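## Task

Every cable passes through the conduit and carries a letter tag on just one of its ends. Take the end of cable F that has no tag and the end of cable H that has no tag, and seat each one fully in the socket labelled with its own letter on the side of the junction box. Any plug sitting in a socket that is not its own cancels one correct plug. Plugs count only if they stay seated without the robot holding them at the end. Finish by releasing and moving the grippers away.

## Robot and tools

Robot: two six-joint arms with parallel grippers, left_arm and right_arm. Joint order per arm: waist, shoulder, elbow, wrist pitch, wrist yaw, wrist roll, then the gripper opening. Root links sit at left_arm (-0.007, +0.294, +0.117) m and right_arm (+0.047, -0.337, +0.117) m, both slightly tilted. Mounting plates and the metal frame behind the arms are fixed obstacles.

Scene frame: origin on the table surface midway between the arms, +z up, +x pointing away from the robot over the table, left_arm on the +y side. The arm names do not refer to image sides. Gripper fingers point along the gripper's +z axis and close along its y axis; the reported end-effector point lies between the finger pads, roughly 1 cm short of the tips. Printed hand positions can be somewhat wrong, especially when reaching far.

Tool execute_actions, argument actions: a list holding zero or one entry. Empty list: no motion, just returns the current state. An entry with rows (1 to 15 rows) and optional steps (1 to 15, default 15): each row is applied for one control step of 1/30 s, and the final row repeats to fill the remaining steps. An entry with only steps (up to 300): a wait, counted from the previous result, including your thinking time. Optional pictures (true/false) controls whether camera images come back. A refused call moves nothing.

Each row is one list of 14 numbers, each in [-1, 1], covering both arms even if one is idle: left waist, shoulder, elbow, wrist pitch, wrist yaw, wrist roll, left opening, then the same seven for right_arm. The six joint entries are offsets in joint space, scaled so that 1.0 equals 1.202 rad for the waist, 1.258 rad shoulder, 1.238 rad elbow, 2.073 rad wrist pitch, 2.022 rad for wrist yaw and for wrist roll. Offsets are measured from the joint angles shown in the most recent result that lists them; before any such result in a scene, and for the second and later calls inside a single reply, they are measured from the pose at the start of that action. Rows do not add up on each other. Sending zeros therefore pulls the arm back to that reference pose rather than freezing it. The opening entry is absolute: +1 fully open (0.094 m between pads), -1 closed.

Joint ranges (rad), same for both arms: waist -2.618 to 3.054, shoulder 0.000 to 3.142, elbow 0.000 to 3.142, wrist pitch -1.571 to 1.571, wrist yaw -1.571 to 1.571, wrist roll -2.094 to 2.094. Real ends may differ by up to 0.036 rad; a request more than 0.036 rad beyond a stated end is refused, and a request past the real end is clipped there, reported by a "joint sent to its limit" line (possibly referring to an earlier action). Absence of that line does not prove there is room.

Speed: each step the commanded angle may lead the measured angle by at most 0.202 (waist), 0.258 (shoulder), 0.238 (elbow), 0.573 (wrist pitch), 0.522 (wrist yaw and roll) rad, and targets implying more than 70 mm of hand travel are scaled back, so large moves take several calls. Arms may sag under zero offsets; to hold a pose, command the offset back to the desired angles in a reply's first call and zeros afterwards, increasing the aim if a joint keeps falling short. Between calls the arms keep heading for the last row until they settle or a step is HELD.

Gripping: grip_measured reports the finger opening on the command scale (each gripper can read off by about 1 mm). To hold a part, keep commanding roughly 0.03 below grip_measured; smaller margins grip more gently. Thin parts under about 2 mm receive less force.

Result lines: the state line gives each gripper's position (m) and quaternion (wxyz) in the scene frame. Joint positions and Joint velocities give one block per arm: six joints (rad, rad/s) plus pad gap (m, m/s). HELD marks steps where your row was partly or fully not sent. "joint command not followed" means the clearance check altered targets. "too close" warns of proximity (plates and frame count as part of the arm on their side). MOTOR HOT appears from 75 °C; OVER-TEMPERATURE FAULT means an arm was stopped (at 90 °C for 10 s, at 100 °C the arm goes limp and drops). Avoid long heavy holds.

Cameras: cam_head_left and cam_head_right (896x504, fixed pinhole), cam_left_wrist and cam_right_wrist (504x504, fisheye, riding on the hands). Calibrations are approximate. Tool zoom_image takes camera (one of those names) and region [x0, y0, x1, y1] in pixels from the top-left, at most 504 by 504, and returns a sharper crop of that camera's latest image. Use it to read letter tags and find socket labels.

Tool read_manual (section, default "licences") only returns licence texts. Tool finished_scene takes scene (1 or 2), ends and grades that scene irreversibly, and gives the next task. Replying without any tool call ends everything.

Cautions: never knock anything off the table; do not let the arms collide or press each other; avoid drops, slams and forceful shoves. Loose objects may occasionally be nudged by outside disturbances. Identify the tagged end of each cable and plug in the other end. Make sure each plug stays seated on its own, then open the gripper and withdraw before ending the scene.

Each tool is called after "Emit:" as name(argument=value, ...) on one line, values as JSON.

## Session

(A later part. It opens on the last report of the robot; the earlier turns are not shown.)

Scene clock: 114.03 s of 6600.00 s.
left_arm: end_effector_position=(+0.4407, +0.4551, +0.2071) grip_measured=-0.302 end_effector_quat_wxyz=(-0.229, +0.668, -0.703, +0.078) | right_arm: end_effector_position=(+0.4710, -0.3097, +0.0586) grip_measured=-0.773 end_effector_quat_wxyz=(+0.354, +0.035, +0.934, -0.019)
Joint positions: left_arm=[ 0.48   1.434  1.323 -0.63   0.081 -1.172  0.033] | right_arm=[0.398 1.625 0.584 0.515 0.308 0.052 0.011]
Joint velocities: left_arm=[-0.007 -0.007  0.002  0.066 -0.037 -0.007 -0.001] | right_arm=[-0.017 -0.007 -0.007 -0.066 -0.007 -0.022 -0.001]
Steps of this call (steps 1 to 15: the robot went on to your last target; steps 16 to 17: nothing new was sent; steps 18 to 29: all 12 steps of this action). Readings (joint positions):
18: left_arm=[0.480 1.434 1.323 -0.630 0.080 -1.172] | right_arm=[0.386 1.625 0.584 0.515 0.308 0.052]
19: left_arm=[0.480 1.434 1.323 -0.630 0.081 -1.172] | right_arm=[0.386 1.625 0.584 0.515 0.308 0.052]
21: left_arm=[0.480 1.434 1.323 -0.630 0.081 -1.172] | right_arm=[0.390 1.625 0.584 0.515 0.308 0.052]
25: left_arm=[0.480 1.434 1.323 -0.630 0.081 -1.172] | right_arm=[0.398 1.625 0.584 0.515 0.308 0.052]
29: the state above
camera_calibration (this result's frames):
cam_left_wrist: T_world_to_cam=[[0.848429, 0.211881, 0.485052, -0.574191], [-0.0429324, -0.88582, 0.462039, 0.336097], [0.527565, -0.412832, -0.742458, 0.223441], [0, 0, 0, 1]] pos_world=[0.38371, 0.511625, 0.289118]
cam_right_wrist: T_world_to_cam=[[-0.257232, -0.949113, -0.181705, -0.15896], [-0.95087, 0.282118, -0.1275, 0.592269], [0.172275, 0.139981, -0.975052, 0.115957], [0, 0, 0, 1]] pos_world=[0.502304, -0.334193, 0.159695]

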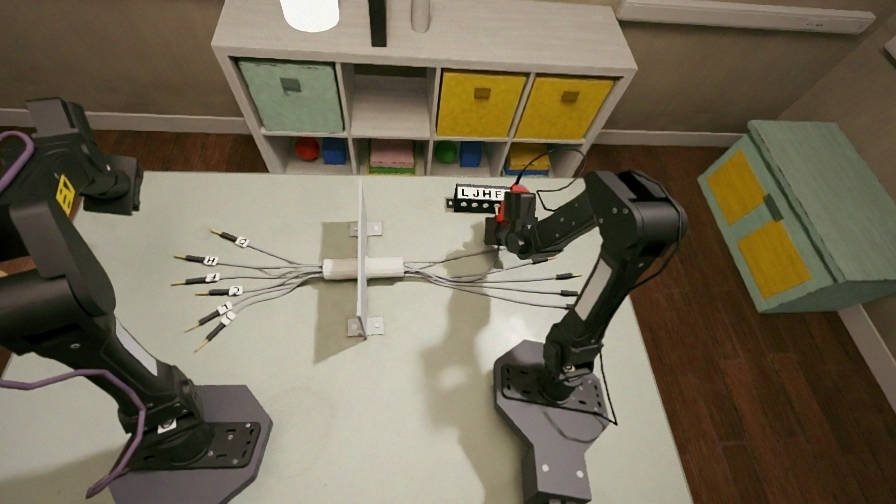

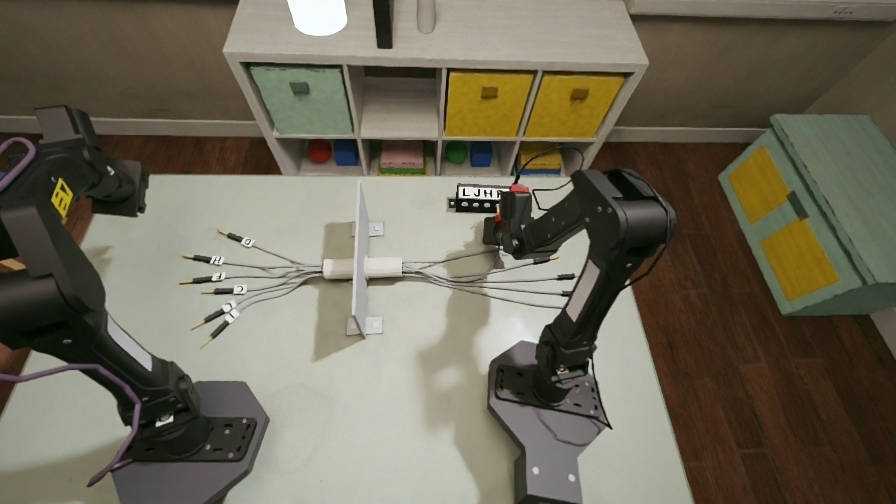

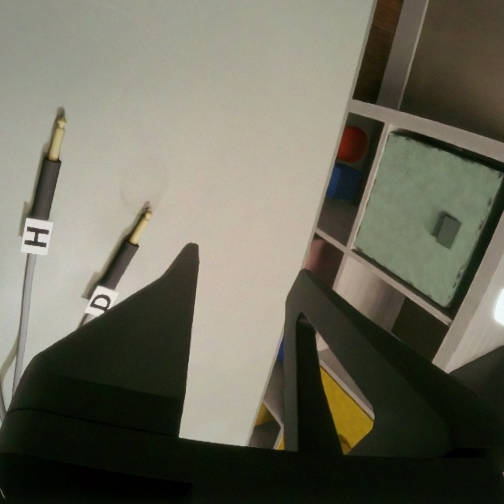

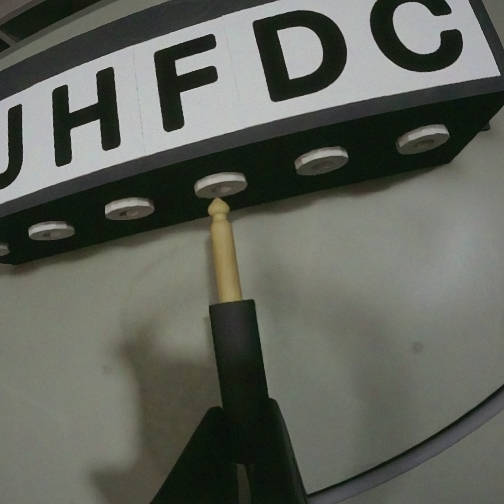

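Emit:
execute_actions(actions=[{"rows":[[0,0,0,0,0,0,-0.3,-0.006,0.006,0.02,0,0,0,-0.82],[0,0,0,0,0,0,-0.3,-0.011,0.011,0.028,0,0,0,-0.82],[0,0,0,0,0,0,-0.3,-0.011,0.016,0.034,0,0,0,-0.82]],"steps":13}])

Emit:
zoom_image(camera="cam_right_wrist", region=[120,100,320,300])

Scene clock: 115.57 s of 6600.00 s.
left_arm: end_effector_position=(+0.4408, +0.4548, +0.2071) grip_measured=-0.302 end_effector_quat_wxyz=(-0.229, +0.668, -0.703, +0.079) | right_arm: end_effector_position=(+0.4739, -0.3091, +0.0582) grip_measured=-0.773 end_effector_quat_wxyz=(+0.355, +0.035, +0.934, -0.019)
Joint positions: left_arm=[ 0.48   1.434  1.323 -0.63   0.083 -1.172  0.033] | right_arm=[0.398 1.634 0.595 0.513 0.308 0.052 0.011]
Joint velocities: left_arm=[-0.007 -0.012 -0.007  0.022 -0.051  0.022 -0.001] | right_arm=[-0.002  0.002 -0.002 -0.081 -0.022  0.022 -0.001]
Steps of this call (steps 1 to 15: the robot went on to your last target; steps 16 to 33: nothing new was sent; steps 34 to 46: all 13 steps of this action). Readings (joint positions):
34: left_arm=[0.480 1.434 1.323 -0.630 0.082 -1.172] | right_arm=[0.398 1.625 0.584 0.515 0.308 0.052]
35: left_arm=[0.480 1.434 1.323 -0.630 0.082 -1.172] | right_arm=[0.398 1.625 0.584 0.515 0.308 0.052]
37: left_arm=[0.480 1.434 1.323 -0.630 0.083 -1.172] | right_arm=[0.398 1.627 0.588 0.514 0.308 0.052]
41: left_arm=[0.480 1.434 1.323 -0.630 0.083 -1.172] | right_arm=[0.398 1.633 0.595 0.513 0.308 0.052]
46: the state above
camera_calibration (this result's frames):
cam_left_wrist: T_world_to_cam=[[0.848364, 0.211891, 0.48516, -0.574212], [-0.0437713, -0.8852, 0.463147, 0.335739], [0.5276, -0.414153, -0.741697, 0.223706], [0, 0, 0, 1]] pos_world=[0.383809, 0.511515, 0.28901]
cam_right_wrist: T_world_to_cam=[[-0.257231, -0.949054, -0.182013, -0.15774], [-0.950735, 0.282267, -0.128169, 0.594794], [0.173015, 0.140078, -0.974907, 0.114676], [0, 0, 0, 1]] pos_world=[0.505075, -0.333658, 0.159321]

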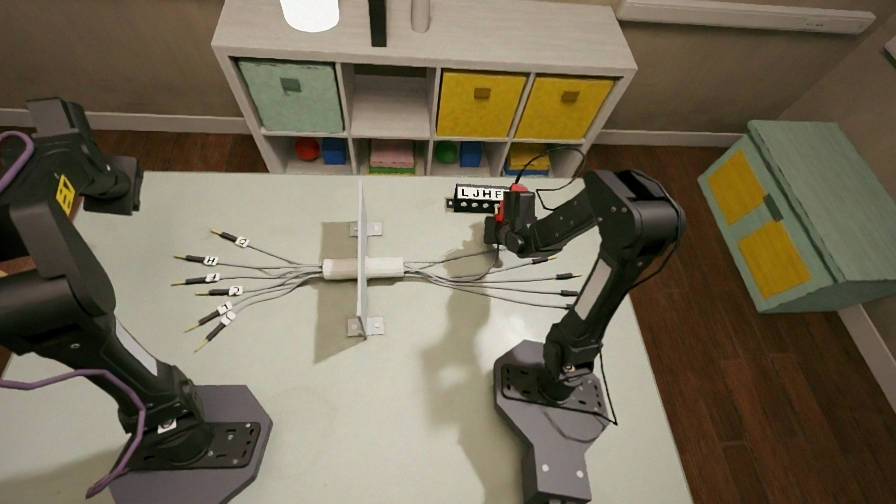

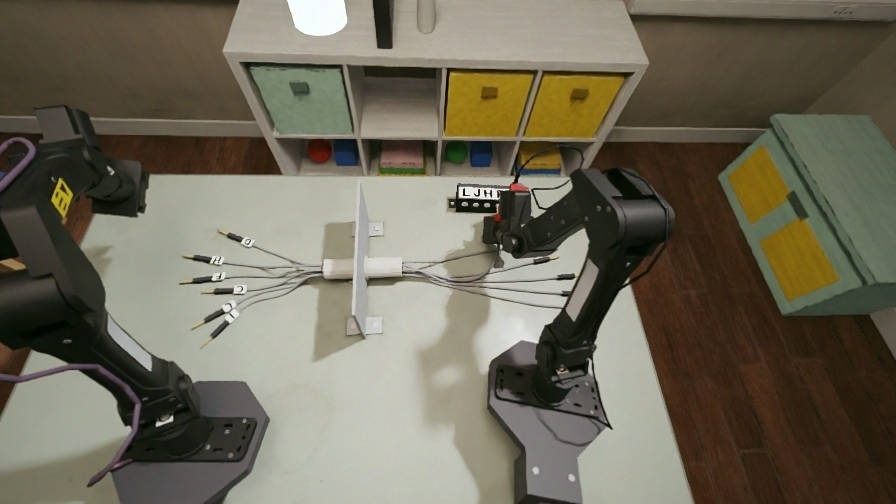

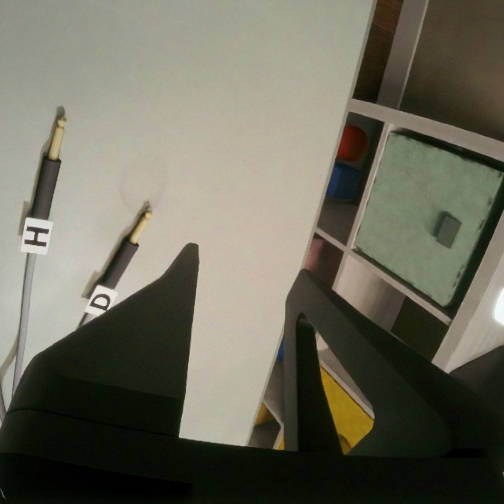

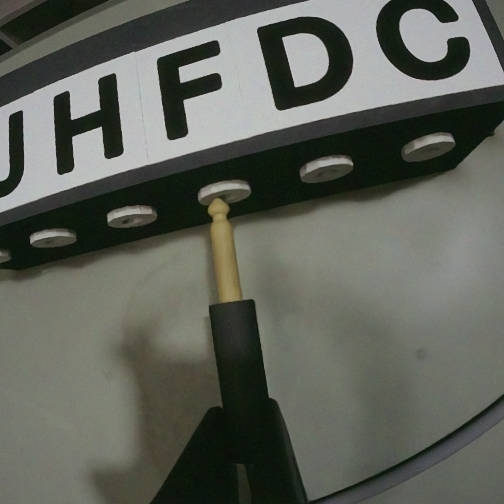

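Region (120, 100, 320, 300) of cam_right_wrist's 504x504 image, scaled by 2.520, with more detail than that image has.

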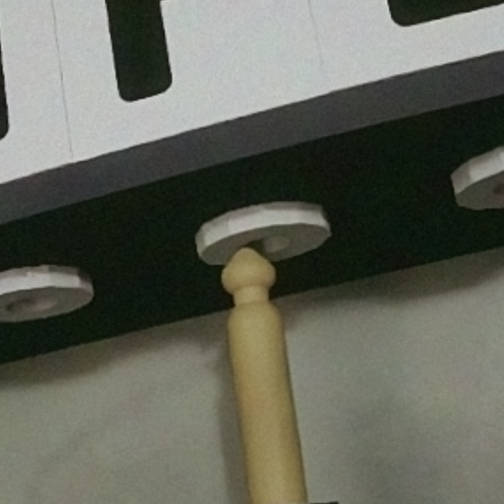

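Emit:
execute_actions(actions=[{"rows":[[0,0,0,0,0,0,-0.3,-0.008,0.004,0.01,0,0,0,-0.82],[0,0,0,0,0,0,-0.3,-0.0135,0.004,0.01,0,0,0,-0.82]],"steps":12}])

Emit:
zoom_image(camera="cam_right_wrist", region=[120,100,320,300])

Scene clock: 117.07 s of 6600.00 s.
left_arm: end_effector_position=(+0.4409, +0.4546, +0.2071) grip_measured=-0.302 end_effector_quat_wxyz=(-0.229, +0.668, -0.704, +0.080) | right_arm: end_effector_position=(+0.4740, -0.3120, +0.0578) grip_measured=-0.773 end_effector_quat_wxyz=(+0.354, +0.038, +0.934, -0.021)
Joint positions: left_arm=[ 0.48   1.434  1.323 -0.63   0.084 -1.172  0.033] | right_arm=[0.391 1.634 0.595 0.513 0.308 0.052 0.011]
Joint velocities: left_arm=[-0.002  0.002  0.002  0.051 -0.037  0.007  0.   ] | right_arm=[-0.007 -0.012 -0.007  0.022  0.007 -0.051 -0.001]
Steps of this call (steps 1 to 15: the robot went on to your last target; steps 16 to 33: nothing new was sent; steps 34 to 45: all 12 steps of this action). Readings (joint positions):
34: left_arm=[0.480 1.434 1.323 -0.630 0.083 -1.172] | right_arm=[0.398 1.634 0.595 0.513 0.308 0.052]
35: left_arm=[0.480 1.434 1.323 -0.630 0.083 -1.172] | right_arm=[0.398 1.634 0.595 0.513 0.308 0.052]
37: left_arm=[0.480 1.434 1.323 -0.630 0.084 -1.172] | right_arm=[0.395 1.634 0.595 0.513 0.308 0.052]
41: left_arm=[0.480 1.434 1.323 -0.630 0.084 -1.172] | right_arm=[0.391 1.634 0.595 0.513 0.308 0.052]
45: the state above
camera_calibration (this result's frames):
cam_left_wrist: T_world_to_cam=[[0.8483, 0.211902, 0.485268, -0.574232], [-0.0446103, -0.884578, 0.464253, 0.335381], [0.527634, -0.415474, -0.740934, 0.22397], [0, 0, 0, 1]] pos_world=[0.383908, 0.511405, 0.288902]
cam_right_wrist: T_world_to_cam=[[-0.263488, -0.947783, -0.179669, -0.157288], [-0.949008, 0.288094, -0.128006, 0.596656], [0.173083, 0.13678, -0.975363, 0.113615], [0, 0, 0, 1]] pos_world=[0.505123, -0.336508, 0.158931]

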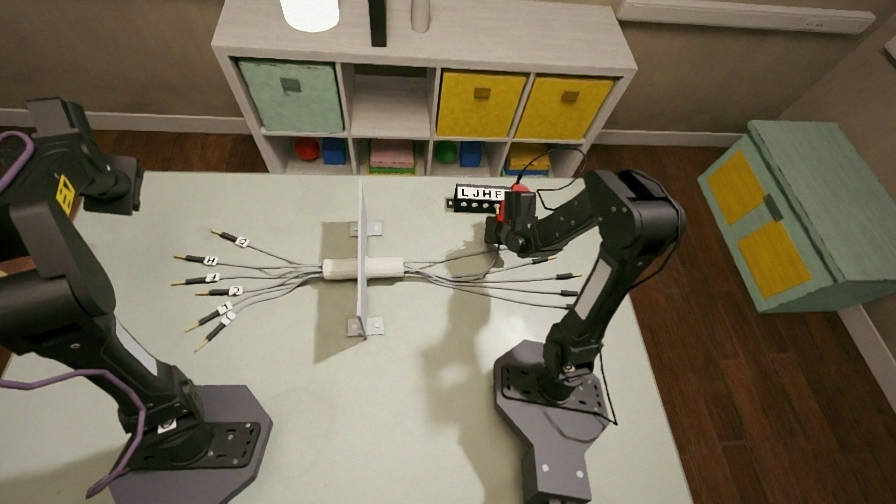

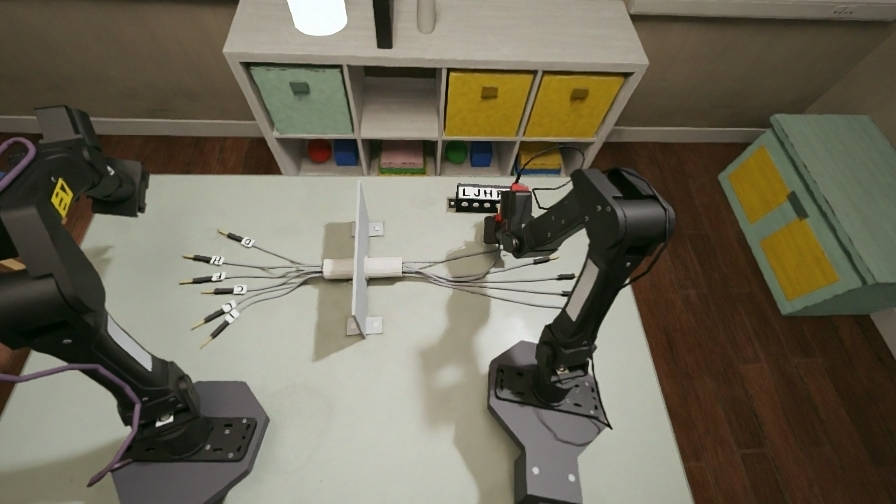

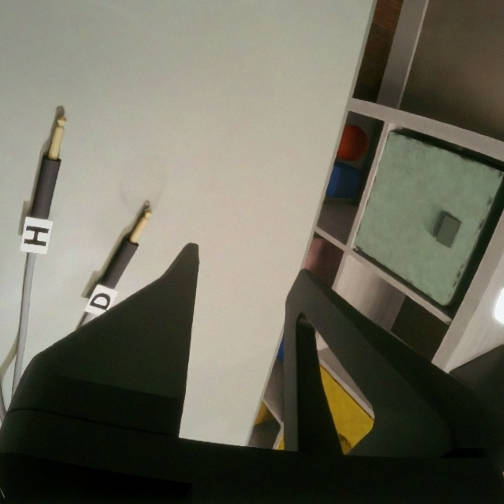

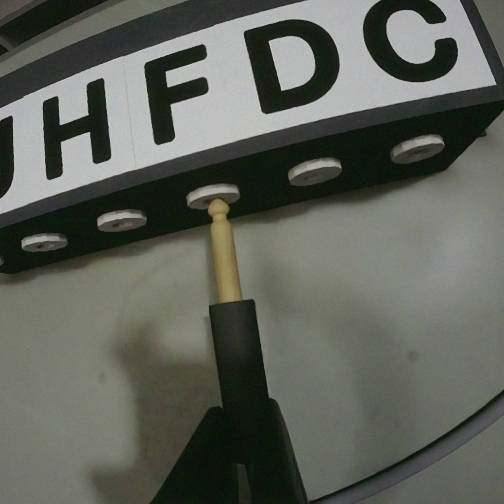

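Region (120, 100, 320, 300) of cam_right_wrist's 504x504 image, scaled by 2.520, with more detail than that image has.

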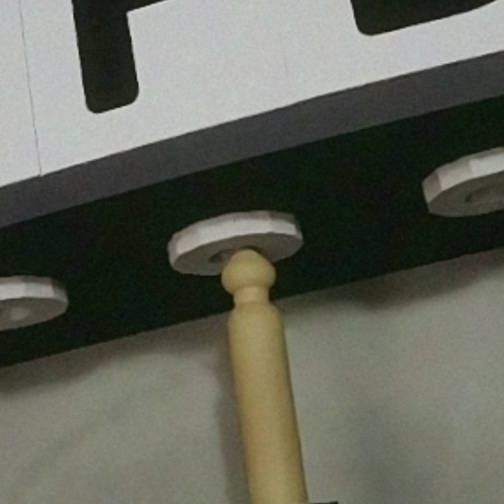

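Emit:
execute_actions(actions=[{"rows":[[0,0,0,0,0,0,-0.3,-0.008,0.006,0.02,-0.003,0,0,-0.82],[0,0,0,0,0,0,-0.3,-0.008,0.01,0.028,-0.006,0,0,-0.82],[0,0,0,0,0,0,-0.3,-0.008,0.014,0.036,-0.009,0,0,-0.82],[0,0,0,0,0,0,-0.3,-0.008,0.017,0.044,-0.012,0,0,-0.82]],"steps":14}])

Emit:
zoom_image(camera="cam_right_wrist", region=[120,100,320,300])

Scene clock: 118.33 s of 6600.00 s.
left_arm: end_effector_position=(+0.4410, +0.4544, +0.2071) grip_measured=-0.302 end_effector_quat_wxyz=(-0.228, +0.668, -0.704, +0.080) | right_arm: end_effector_position=(+0.4785, -0.3111, +0.0573) grip_measured=-0.773 end_effector_quat_wxyz=(+0.352, +0.037, +0.935, -0.022)
Joint positions: left_arm=[ 0.48   1.434  1.323 -0.63   0.086 -1.172  0.033] | right_arm=[0.391 1.645 0.619 0.495 0.308 0.052 0.011]
Joint velocities: left_arm=[-0.017  0.002  0.007 -0.051 -0.022  0.007 -0.   ] | right_arm=[ 0.007 -0.007 -0.032 -0.037 -0.022 -0.022 -0.001]
Steps of this call (steps 1 to 15: the robot went on to your last target; steps 16 to 24: nothing new was sent; steps 25 to 38: all 14 steps of this action). Readings (joint positions):
25: left_arm=[0.480 1.434 1.323 -0.630 0.084 -1.172] | right_arm=[0.391 1.634 0.595 0.513 0.308 0.052]
26: left_arm=[0.480 1.434 1.323 -0.630 0.085 -1.172] | right_arm=[0.391 1.634 0.595 0.513 0.308 0.052]
28: left_arm=[0.480 1.434 1.323 -0.630 0.085 -1.172] | right_arm=[0.391 1.636 0.602 0.505 0.308 0.052]
32: left_arm=[0.480 1.434 1.323 -0.630 0.086 -1.172] | right_arm=[0.391 1.645 0.619 0.497 0.308 0.052]
38: the state above
camera_calibration (this result's frames):
cam_left_wrist: T_world_to_cam=[[0.848251, 0.211911, 0.485349, -0.574248], [-0.0452396, -0.884111, 0.465082, 0.335111], [0.527658, -0.416463, -0.740361, 0.224168], [0, 0, 0, 1]] pos_world=[0.383982, 0.511323, 0.288822]
cam_right_wrist: T_world_to_cam=[[-0.263256, -0.948232, -0.177632, -0.155705], [-0.950076, 0.286792, -0.122906, 0.600458], [0.167486, 0.136408, -0.976392, 0.114839], [0, 0, 0, 1]] pos_world=[0.510257, -0.335516, 0.15827]

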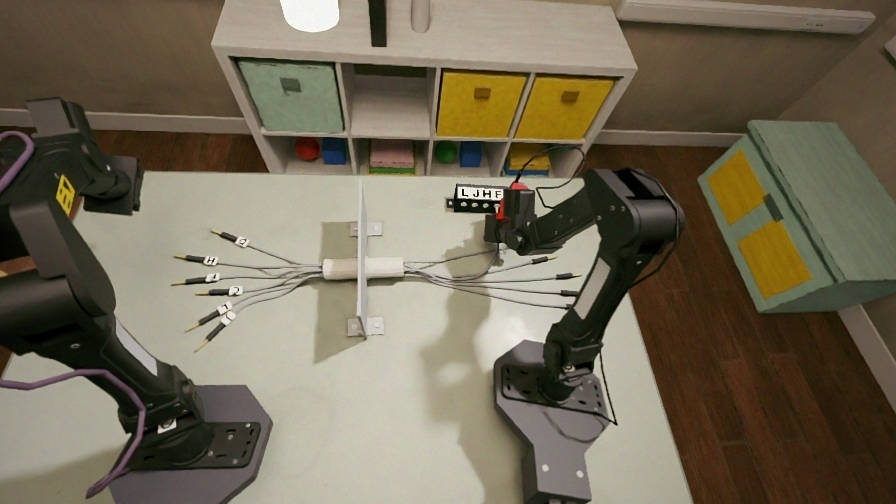

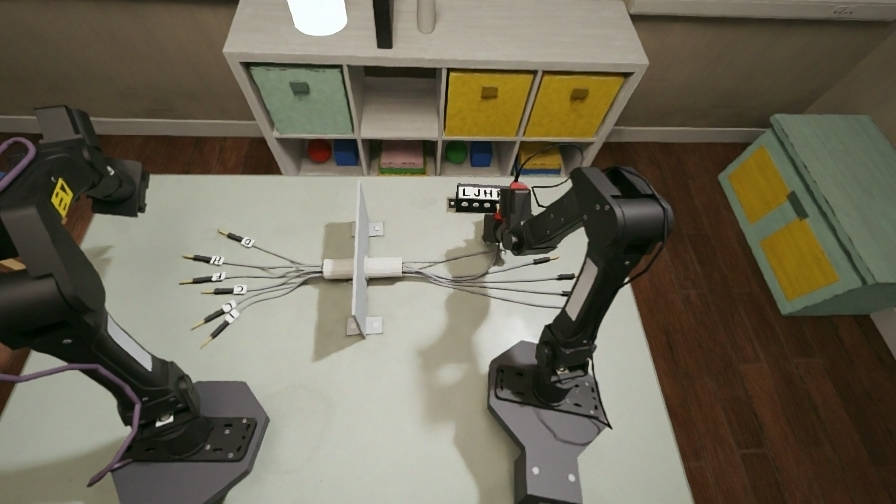

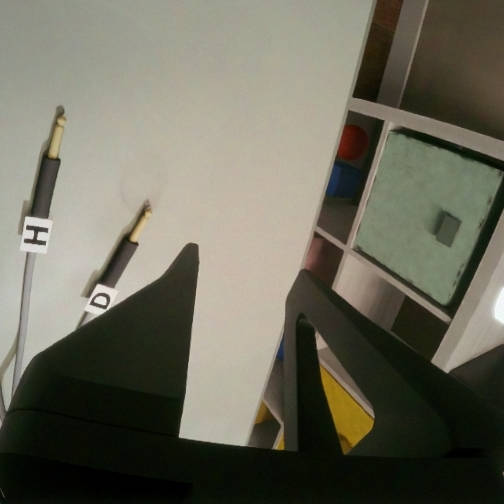

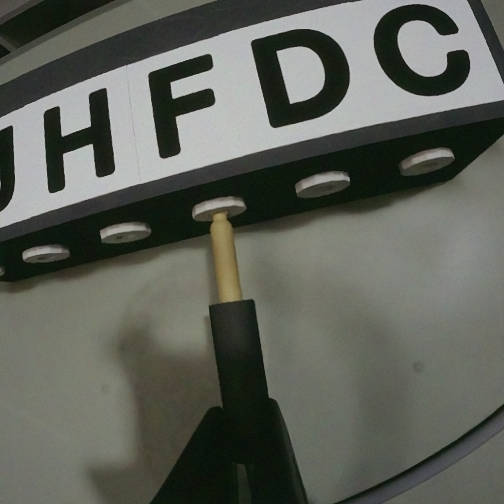

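Region (120, 100, 320, 300) of cam_right_wrist's 504x504 image, scaled by 2.520, with more detail than that image has.

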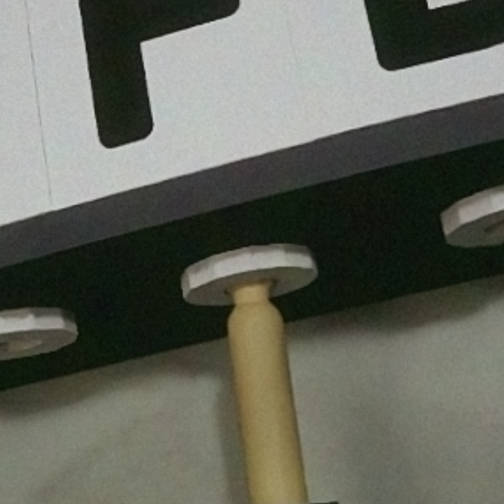

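Tip is in. Continue ~1.2 cm.

Emit:
execute_actions(actions=[{"rows":[[0,0,0,0,0,0,-0.3,0,0.008,0.022,-0.004,0,0,-0.82],[0,0,0,0,0,0,-0.3,0,0.011,0.032,-0.008,0,0,-0.82],[0,0,0,0,0,0,-0.3,0,0.014,0.042,-0.012,0,0,-0.82],[0,0,0,0,0,0,-0.3,0,0.017,0.052,-0.016,0,0,-0.82],[0,0,0,0,0,0,-0.3,0,0.02,0.062,-0.02,0,0,-0.82]],"steps":15}])

Scene clock: 119.50 s of 6600.00 s.
left_arm: end_effector_position=(+0.4410, +0.4541, +0.2071) grip_measured=-0.302 end_effector_quat_wxyz=(-0.228, +0.668, -0.704, +0.081) | right_arm: end_effector_position=(+0.4828, -0.3114, +0.0553) grip_measured=-0.773 end_effector_quat_wxyz=(+0.341, +0.035, +0.939, -0.027)
Joint positions: left_arm=[ 0.48   1.434  1.323 -0.63   0.087 -1.172  0.033] | right_arm=[0.391 1.658 0.657 0.447 0.316 0.052 0.011]
Joint velocities: left_arm=[ 0.007  0.002  0.007 -0.066  0.022  0.037  0.   ] | right_arm=[-0.007 -0.002  0.007 -0.022  0.007  0.022 -0.001]
Steps of this call (steps 1 to 15: the robot went on to your last target; steps 16 to 20: nothing new was sent; steps 21 to 35: all 15 steps of this action). Readings (joint positions):
21: left_arm=[0.480 1.434 1.323 -0.630 0.086 -1.172] | right_arm=[0.391 1.645 0.619 0.494 0.308 0.052]
22: left_arm=[0.480 1.434 1.323 -0.630 0.086 -1.172] | right_arm=[0.391 1.645 0.619 0.494 0.308 0.052]
24: left_arm=[0.480 1.434 1.323 -0.630 0.087 -1.172] | right_arm=[0.391 1.647 0.629 0.483 0.309 0.052]
28: left_arm=[0.480 1.434 1.323 -0.630 0.087 -1.172] | right_arm=[0.391 1.658 0.654 0.453 0.315 0.052]
35: the state above
camera_calibration (this result's frames):
cam_left_wrist: T_world_to_cam=[[0.848186, 0.211922, 0.485457, -0.574268], [-0.0460786, -0.883486, 0.466186, 0.334752], [0.52769, -0.417782, -0.739595, 0.224432], [0, 0, 0, 1]] pos_world=[0.384081, 0.511213, 0.288714]
cam_right_wrist: T_world_to_cam=[[-0.267789, -0.949644, -0.16268, -0.154291], [-0.952432, 0.286412, -0.104124, 0.604294], [0.145474, 0.127058, -0.981169, 0.120226], [0, 0, 0, 1]] pos_world=[0.516741, -0.334874, 0.155783]

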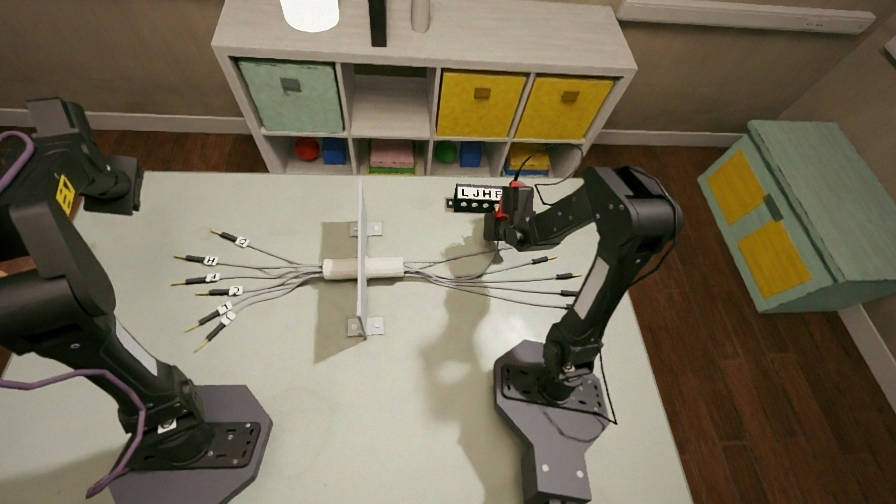

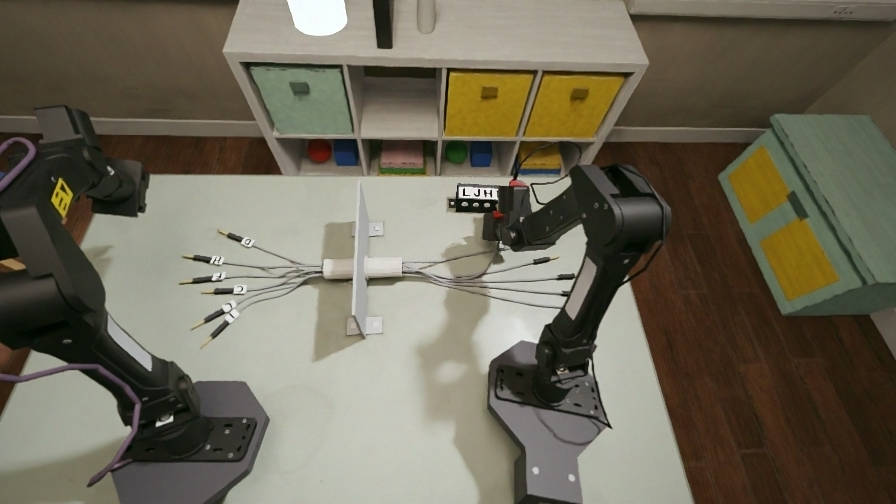

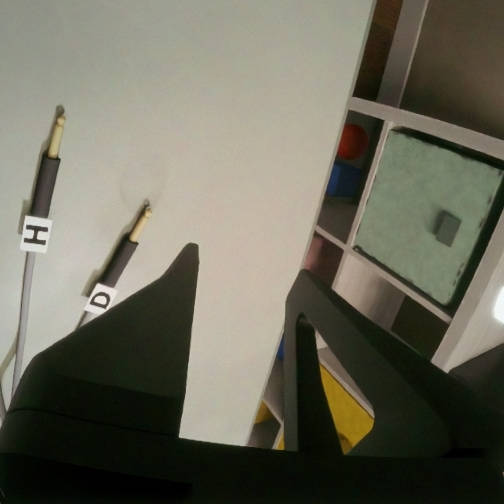

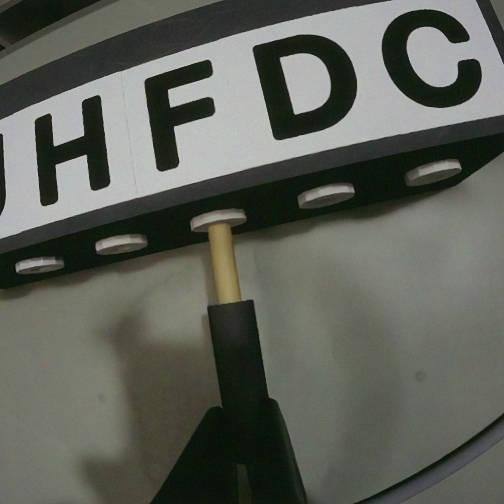

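Emit:
execute_actions(actions=[{"rows":[[0,0,0,0,0,0,-0.3,0,0.008,0.022,0.004,0,0,-0.82],[0,0,0,0,0,0,-0.3,0,0.010,0.032,0.004,0,0,-0.82],[0,0,0,0,0,0,-0.3,0,0.012,0.042,0.002,0,0,-0.82],[0,0,0,0,0,0,-0.3,0,0.014,0.052,0,0,0,-0.82],[0,0,0,0,0,0,-0.3,0,0.016,0.062,-0.002,0,0,-0.82]],"steps":15}])

Scene clock: 121.07 s of 6600.00 s.
left_arm: end_effector_position=(+0.4411, +0.4539, +0.2070) grip_measured=-0.302 end_effector_quat_wxyz=(-0.228, +0.668, -0.704, +0.081) | right_arm: end_effector_position=(+0.4843, -0.3120, +0.0551) grip_measured=-0.773 end_effector_quat_wxyz=(+0.331, +0.033, +0.943, -0.030)
Joint positions: left_arm=[ 0.48   1.434  1.323 -0.63   0.089 -1.172  0.033] | right_arm=[0.391 1.658 0.684 0.396 0.321 0.052 0.011]
Joint velocities: left_arm=[-0.007 -0.002 -0.012 -0.007  0.022 -0.095 -0.001] | right_arm=[-0.027  0.012 -0.007 -0.022 -0.007 -0.051 -0.001]
Steps of this call (steps 1 to 15: the robot went on to your last target; steps 16 to 32: nothing new was sent; steps 33 to 47: all 15 steps of this action). Readings (joint positions):
33: left_arm=[0.480 1.434 1.323 -0.630 0.087 -1.172] | right_arm=[0.391 1.658 0.657 0.447 0.316 0.052]
34: left_arm=[0.480 1.434 1.323 -0.630 0.087 -1.172] | right_arm=[0.391 1.658 0.657 0.447 0.316 0.052]
36: left_arm=[0.480 1.434 1.323 -0.630 0.088 -1.172] | right_arm=[0.391 1.658 0.662 0.439 0.317 0.052]
40: left_arm=[0.480 1.434 1.323 -0.630 0.088 -1.172] | right_arm=[0.391 1.658 0.679 0.405 0.320 0.052]
47: the state above
camera_calibration (this result's frames):
cam_left_wrist: T_world_to_cam=[[0.848122, 0.211934, 0.485565, -0.574289], [-0.0469177, -0.882859, 0.46729, 0.334393], [0.52772, -0.4191, -0.738828, 0.224695], [0, 0, 0, 1]] pos_world=[0.38418, 0.511102, 0.288607]
cam_right_wrist: T_world_to_cam=[[-0.270487, -0.951113, -0.149065, -0.154434], [-0.954858, 0.284794, -0.0844936, 0.605499], [0.122816, 0.119481, -0.985211, 0.12872], [0, 0, 0, 1]] pos_world=[0.520584, -0.334706, 0.154957]

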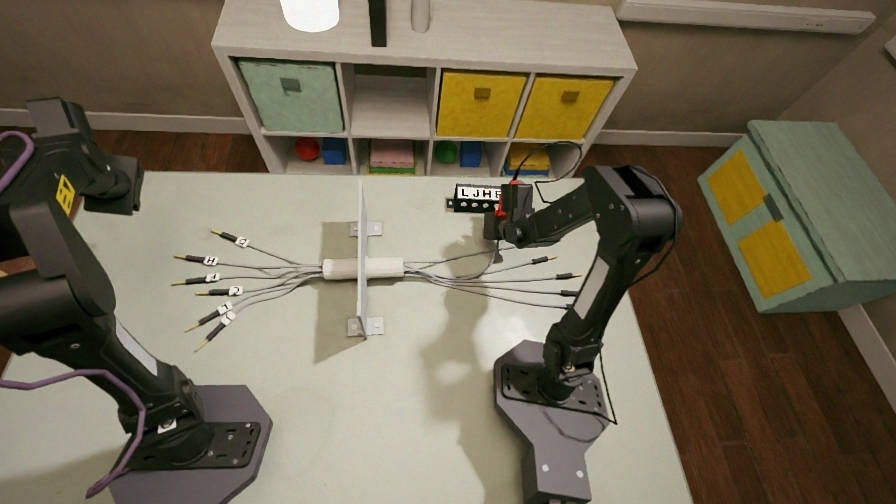

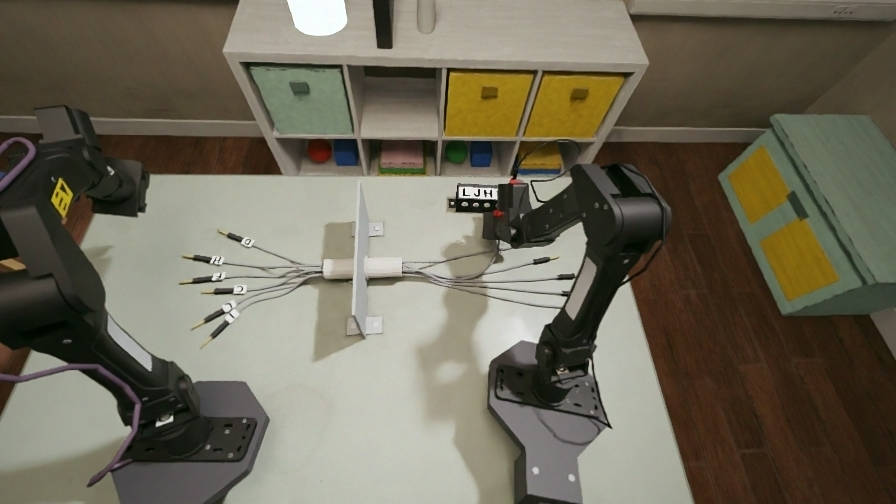

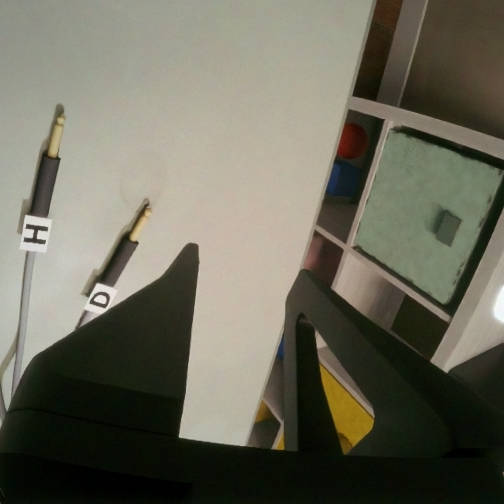

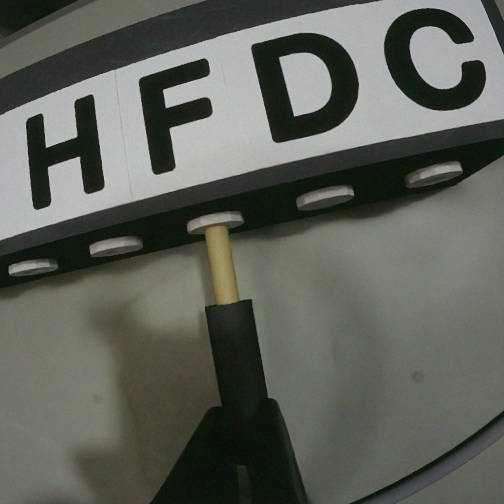

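Emit:
execute_actions(actions=[{"rows":[[0,0,0,0,0,0,-0.3,0,0.008,0.01,0.015,0,0,-0.82],[0,0,0,0,0,0,-0.3,0,0.012,0.01,0.03,0,0,-0.82],[0,0,0,0,0,0,-0.3,0,0.016,0.01,0.045,0,0,-0.82],[0,0,0,0,0,0,-0.3,0,0.02,0.01,0.06,0,0,-0.82]],"steps":15}])

Scene clock: 122.80 s of 6600.00 s.
left_arm: end_effector_position=(+0.4412, +0.4537, +0.2070) grip_measured=-0.302 end_effector_quat_wxyz=(-0.228, +0.668, -0.704, +0.082) | right_arm: end_effector_position=(+0.4853, -0.3126, +0.0538) grip_measured=-0.773 end_effector_quat_wxyz=(+0.333, +0.035, +0.942, -0.033)
Joint positions: left_arm=[ 0.48   1.434  1.323 -0.63   0.09  -1.172  0.033] | right_arm=[0.391 1.667 0.684 0.41  0.326 0.052 0.011]
Joint velocities: left_arm=[-0.017 -0.017 -0.002 -0.066 -0.051  0.022 -0.   ] | right_arm=[ 0.002 -0.007  0.017  0.007 -0.066 -0.007 -0.   ]
Steps of this call (steps 1 to 15: the robot went on to your last target; steps 16 to 37: nothing new was sent; steps 38 to 52: all 15 steps of this action). Readings (joint positions):
38: left_arm=[0.480 1.434 1.323 -0.630 0.089 -1.172] | right_arm=[0.391 1.658 0.684 0.395 0.321 0.052]
39: left_arm=[0.480 1.434 1.323 -0.630 0.089 -1.172] | right_arm=[0.391 1.658 0.684 0.395 0.322 0.052]
41: left_arm=[0.480 1.434 1.323 -0.630 0.089 -1.172] | right_arm=[0.391 1.659 0.684 0.400 0.322 0.052]
45: left_arm=[0.480 1.434 1.323 -0.630 0.090 -1.172] | right_arm=[0.391 1.667 0.684 0.410 0.326 0.052]
52: the state above
camera_calibration (this result's frames):
cam_left_wrist: T_world_to_cam=[[0.848073, 0.211943, 0.485646, -0.574304], [-0.0475471, -0.882387, 0.468116, 0.334123], [0.527742, -0.420088, -0.738251, 0.224892], [0, 0, 0, 1]] pos_world=[0.384254, 0.51102, 0.288527]
cam_right_wrist: T_world_to_cam=[[-0.273783, -0.950491, -0.147001, -0.153182], [-0.953272, 0.288468, -0.0897694, 0.607136], [0.12773, 0.115554, -0.985054, 0.12375], [0, 0, 0, 1]] pos_world=[0.521021, -0.335037, 0.153885]

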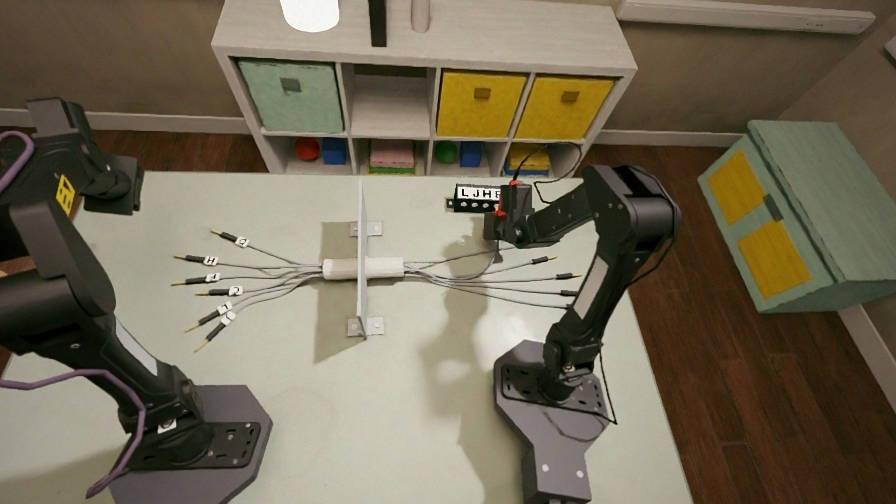

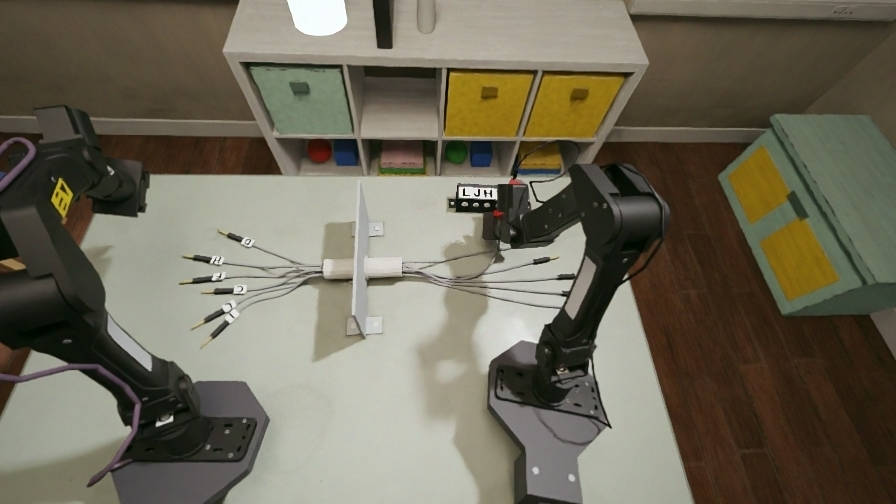

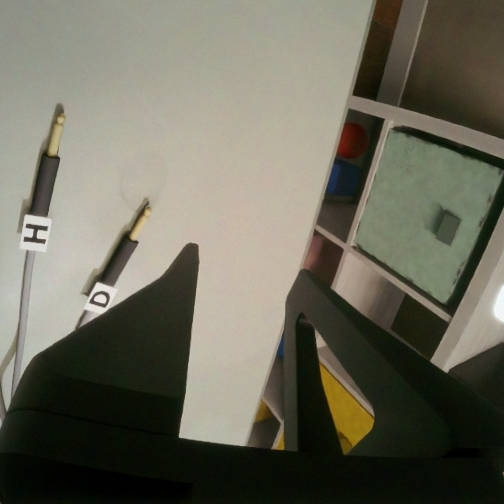

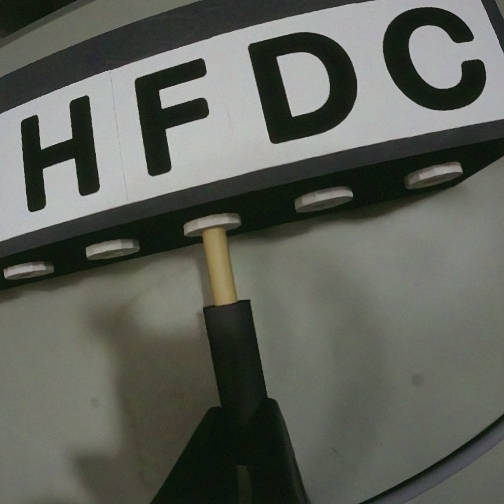

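Emit:
execute_actions(actions=[{"rows":[[0,0,0,0,0,0,-0.3,0.012,0.01,0.01,0.06,-0.01,0,-0.82],[0,0,0,0,0,0,-0.3,0.018,0.01,0.02,0.08,-0.02,0,-0.82],[0,0,0,0,0,0,-0.3,0.02,0.01,0.03,0.1,-0.03,0,-0.82],[0,0,0,0,0,0,-0.3,0.02,0.01,0.04,0.12,-0.03,0,-0.82],[0,0,0,0,0,0,-0.3,0.02,0.01,0.05,0.13,-0.03,0,-0.82]],"steps":15}])

Scene clock: 124.40 s of 6600.00 s.
left_arm: end_effector_position=(+0.4413, +0.4534, +0.2070) grip_measured=-0.302 end_effector_quat_wxyz=(-0.227, +0.668, -0.704, +0.083) | right_arm: end_effector_position=(+0.4871, -0.3120, +0.0547) grip_measured=-0.773 end_effector_quat_wxyz=(+0.337, +0.036, +0.940, -0.032)
Joint positions: left_arm=[ 0.48   1.434  1.323 -0.63   0.091 -1.172  0.033] | right_arm=[0.392 1.67  0.684 0.423 0.327 0.052 0.011]
Joint velocities: left_arm=[-0.002 -0.012  0.012 -0.051 -0.051  0.022 -0.001] | right_arm=[-0.017  0.002 -0.012 -0.022 -0.007 -0.037  0.   ]
Steps of this call (steps 1 to 15: the robot went on to your last target; steps 16 to 33: nothing new was sent; steps 34 to 48: all 15 steps of this action). Readings (joint positions):
34: left_arm=[0.480 1.434 1.323 -0.630 0.090 -1.172] | right_arm=[0.391 1.667 0.684 0.411 0.326 0.052]
35: left_arm=[0.480 1.434 1.323 -0.630 0.090 -1.172] | right_arm=[0.392 1.667 0.684 0.413 0.326 0.052]
37: left_arm=[0.480 1.434 1.323 -0.630 0.091 -1.172] | right_arm=[0.392 1.667 0.684 0.418 0.326 0.052]
41: left_arm=[0.480 1.434 1.323 -0.630 0.091 -1.172] | right_arm=[0.392 1.670 0.684 0.423 0.327 0.052]
48: the state above
camera_calibration (this result's frames):
cam_left_wrist: T_world_to_cam=[[0.848008, 0.211955, 0.485754, -0.574325], [-0.0483862, -0.881756, 0.469217, 0.333763], [0.527769, -0.421404, -0.737481, 0.225154], [0, 0, 0, 1]] pos_world=[0.384353, 0.510909, 0.28842]
cam_right_wrist: T_world_to_cam=[[-0.273468, -0.949989, -0.150785, -0.15187], [-0.952057, 0.289675, -0.0983604, 0.609033], [0.13712, 0.116657, -0.983661, 0.119971], [0, 0, 0, 1]] pos_world=[0.521853, -0.334692, 0.155016]

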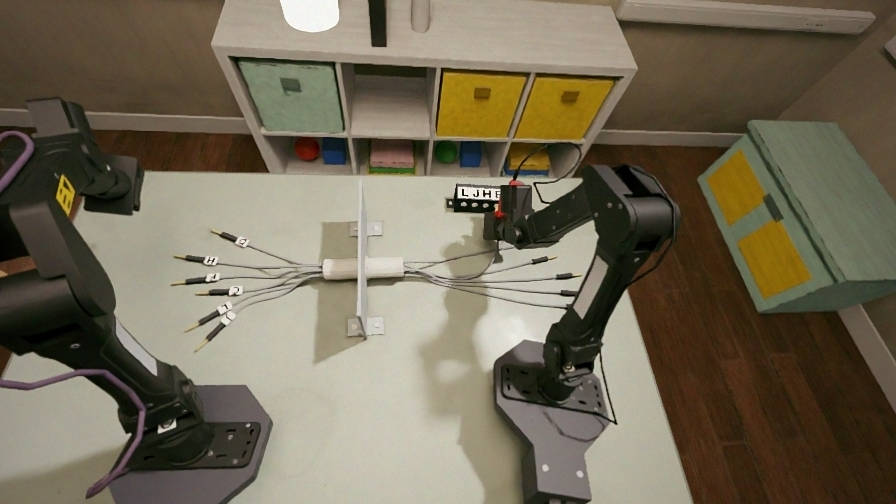

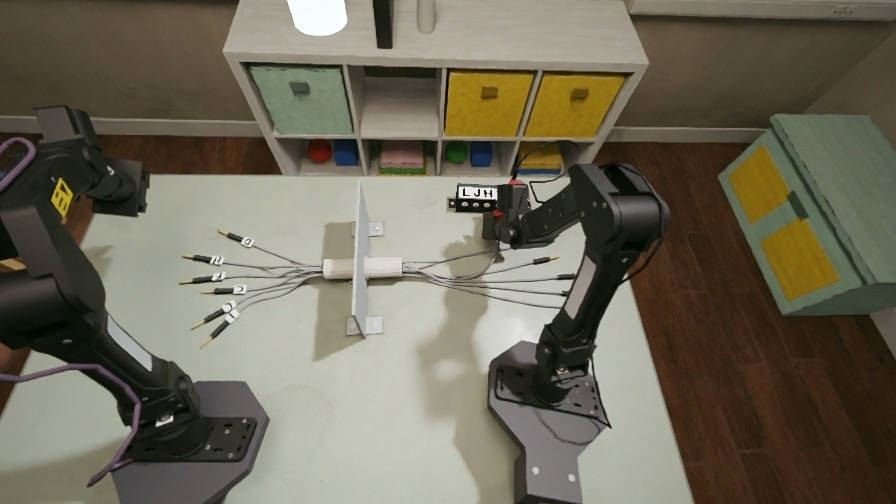

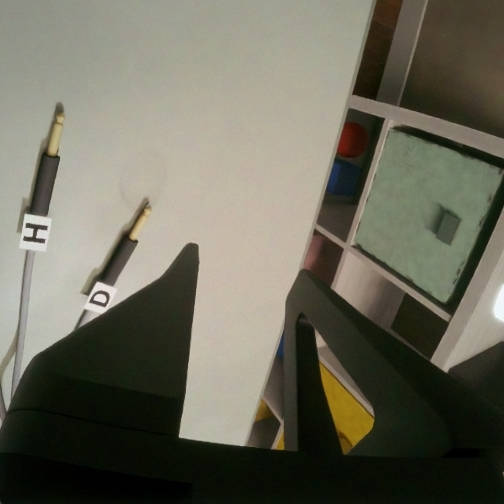

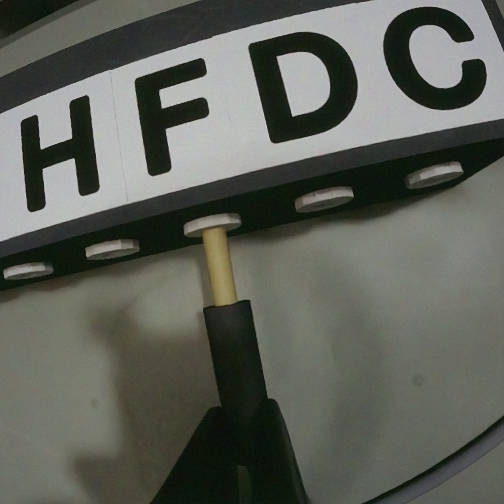

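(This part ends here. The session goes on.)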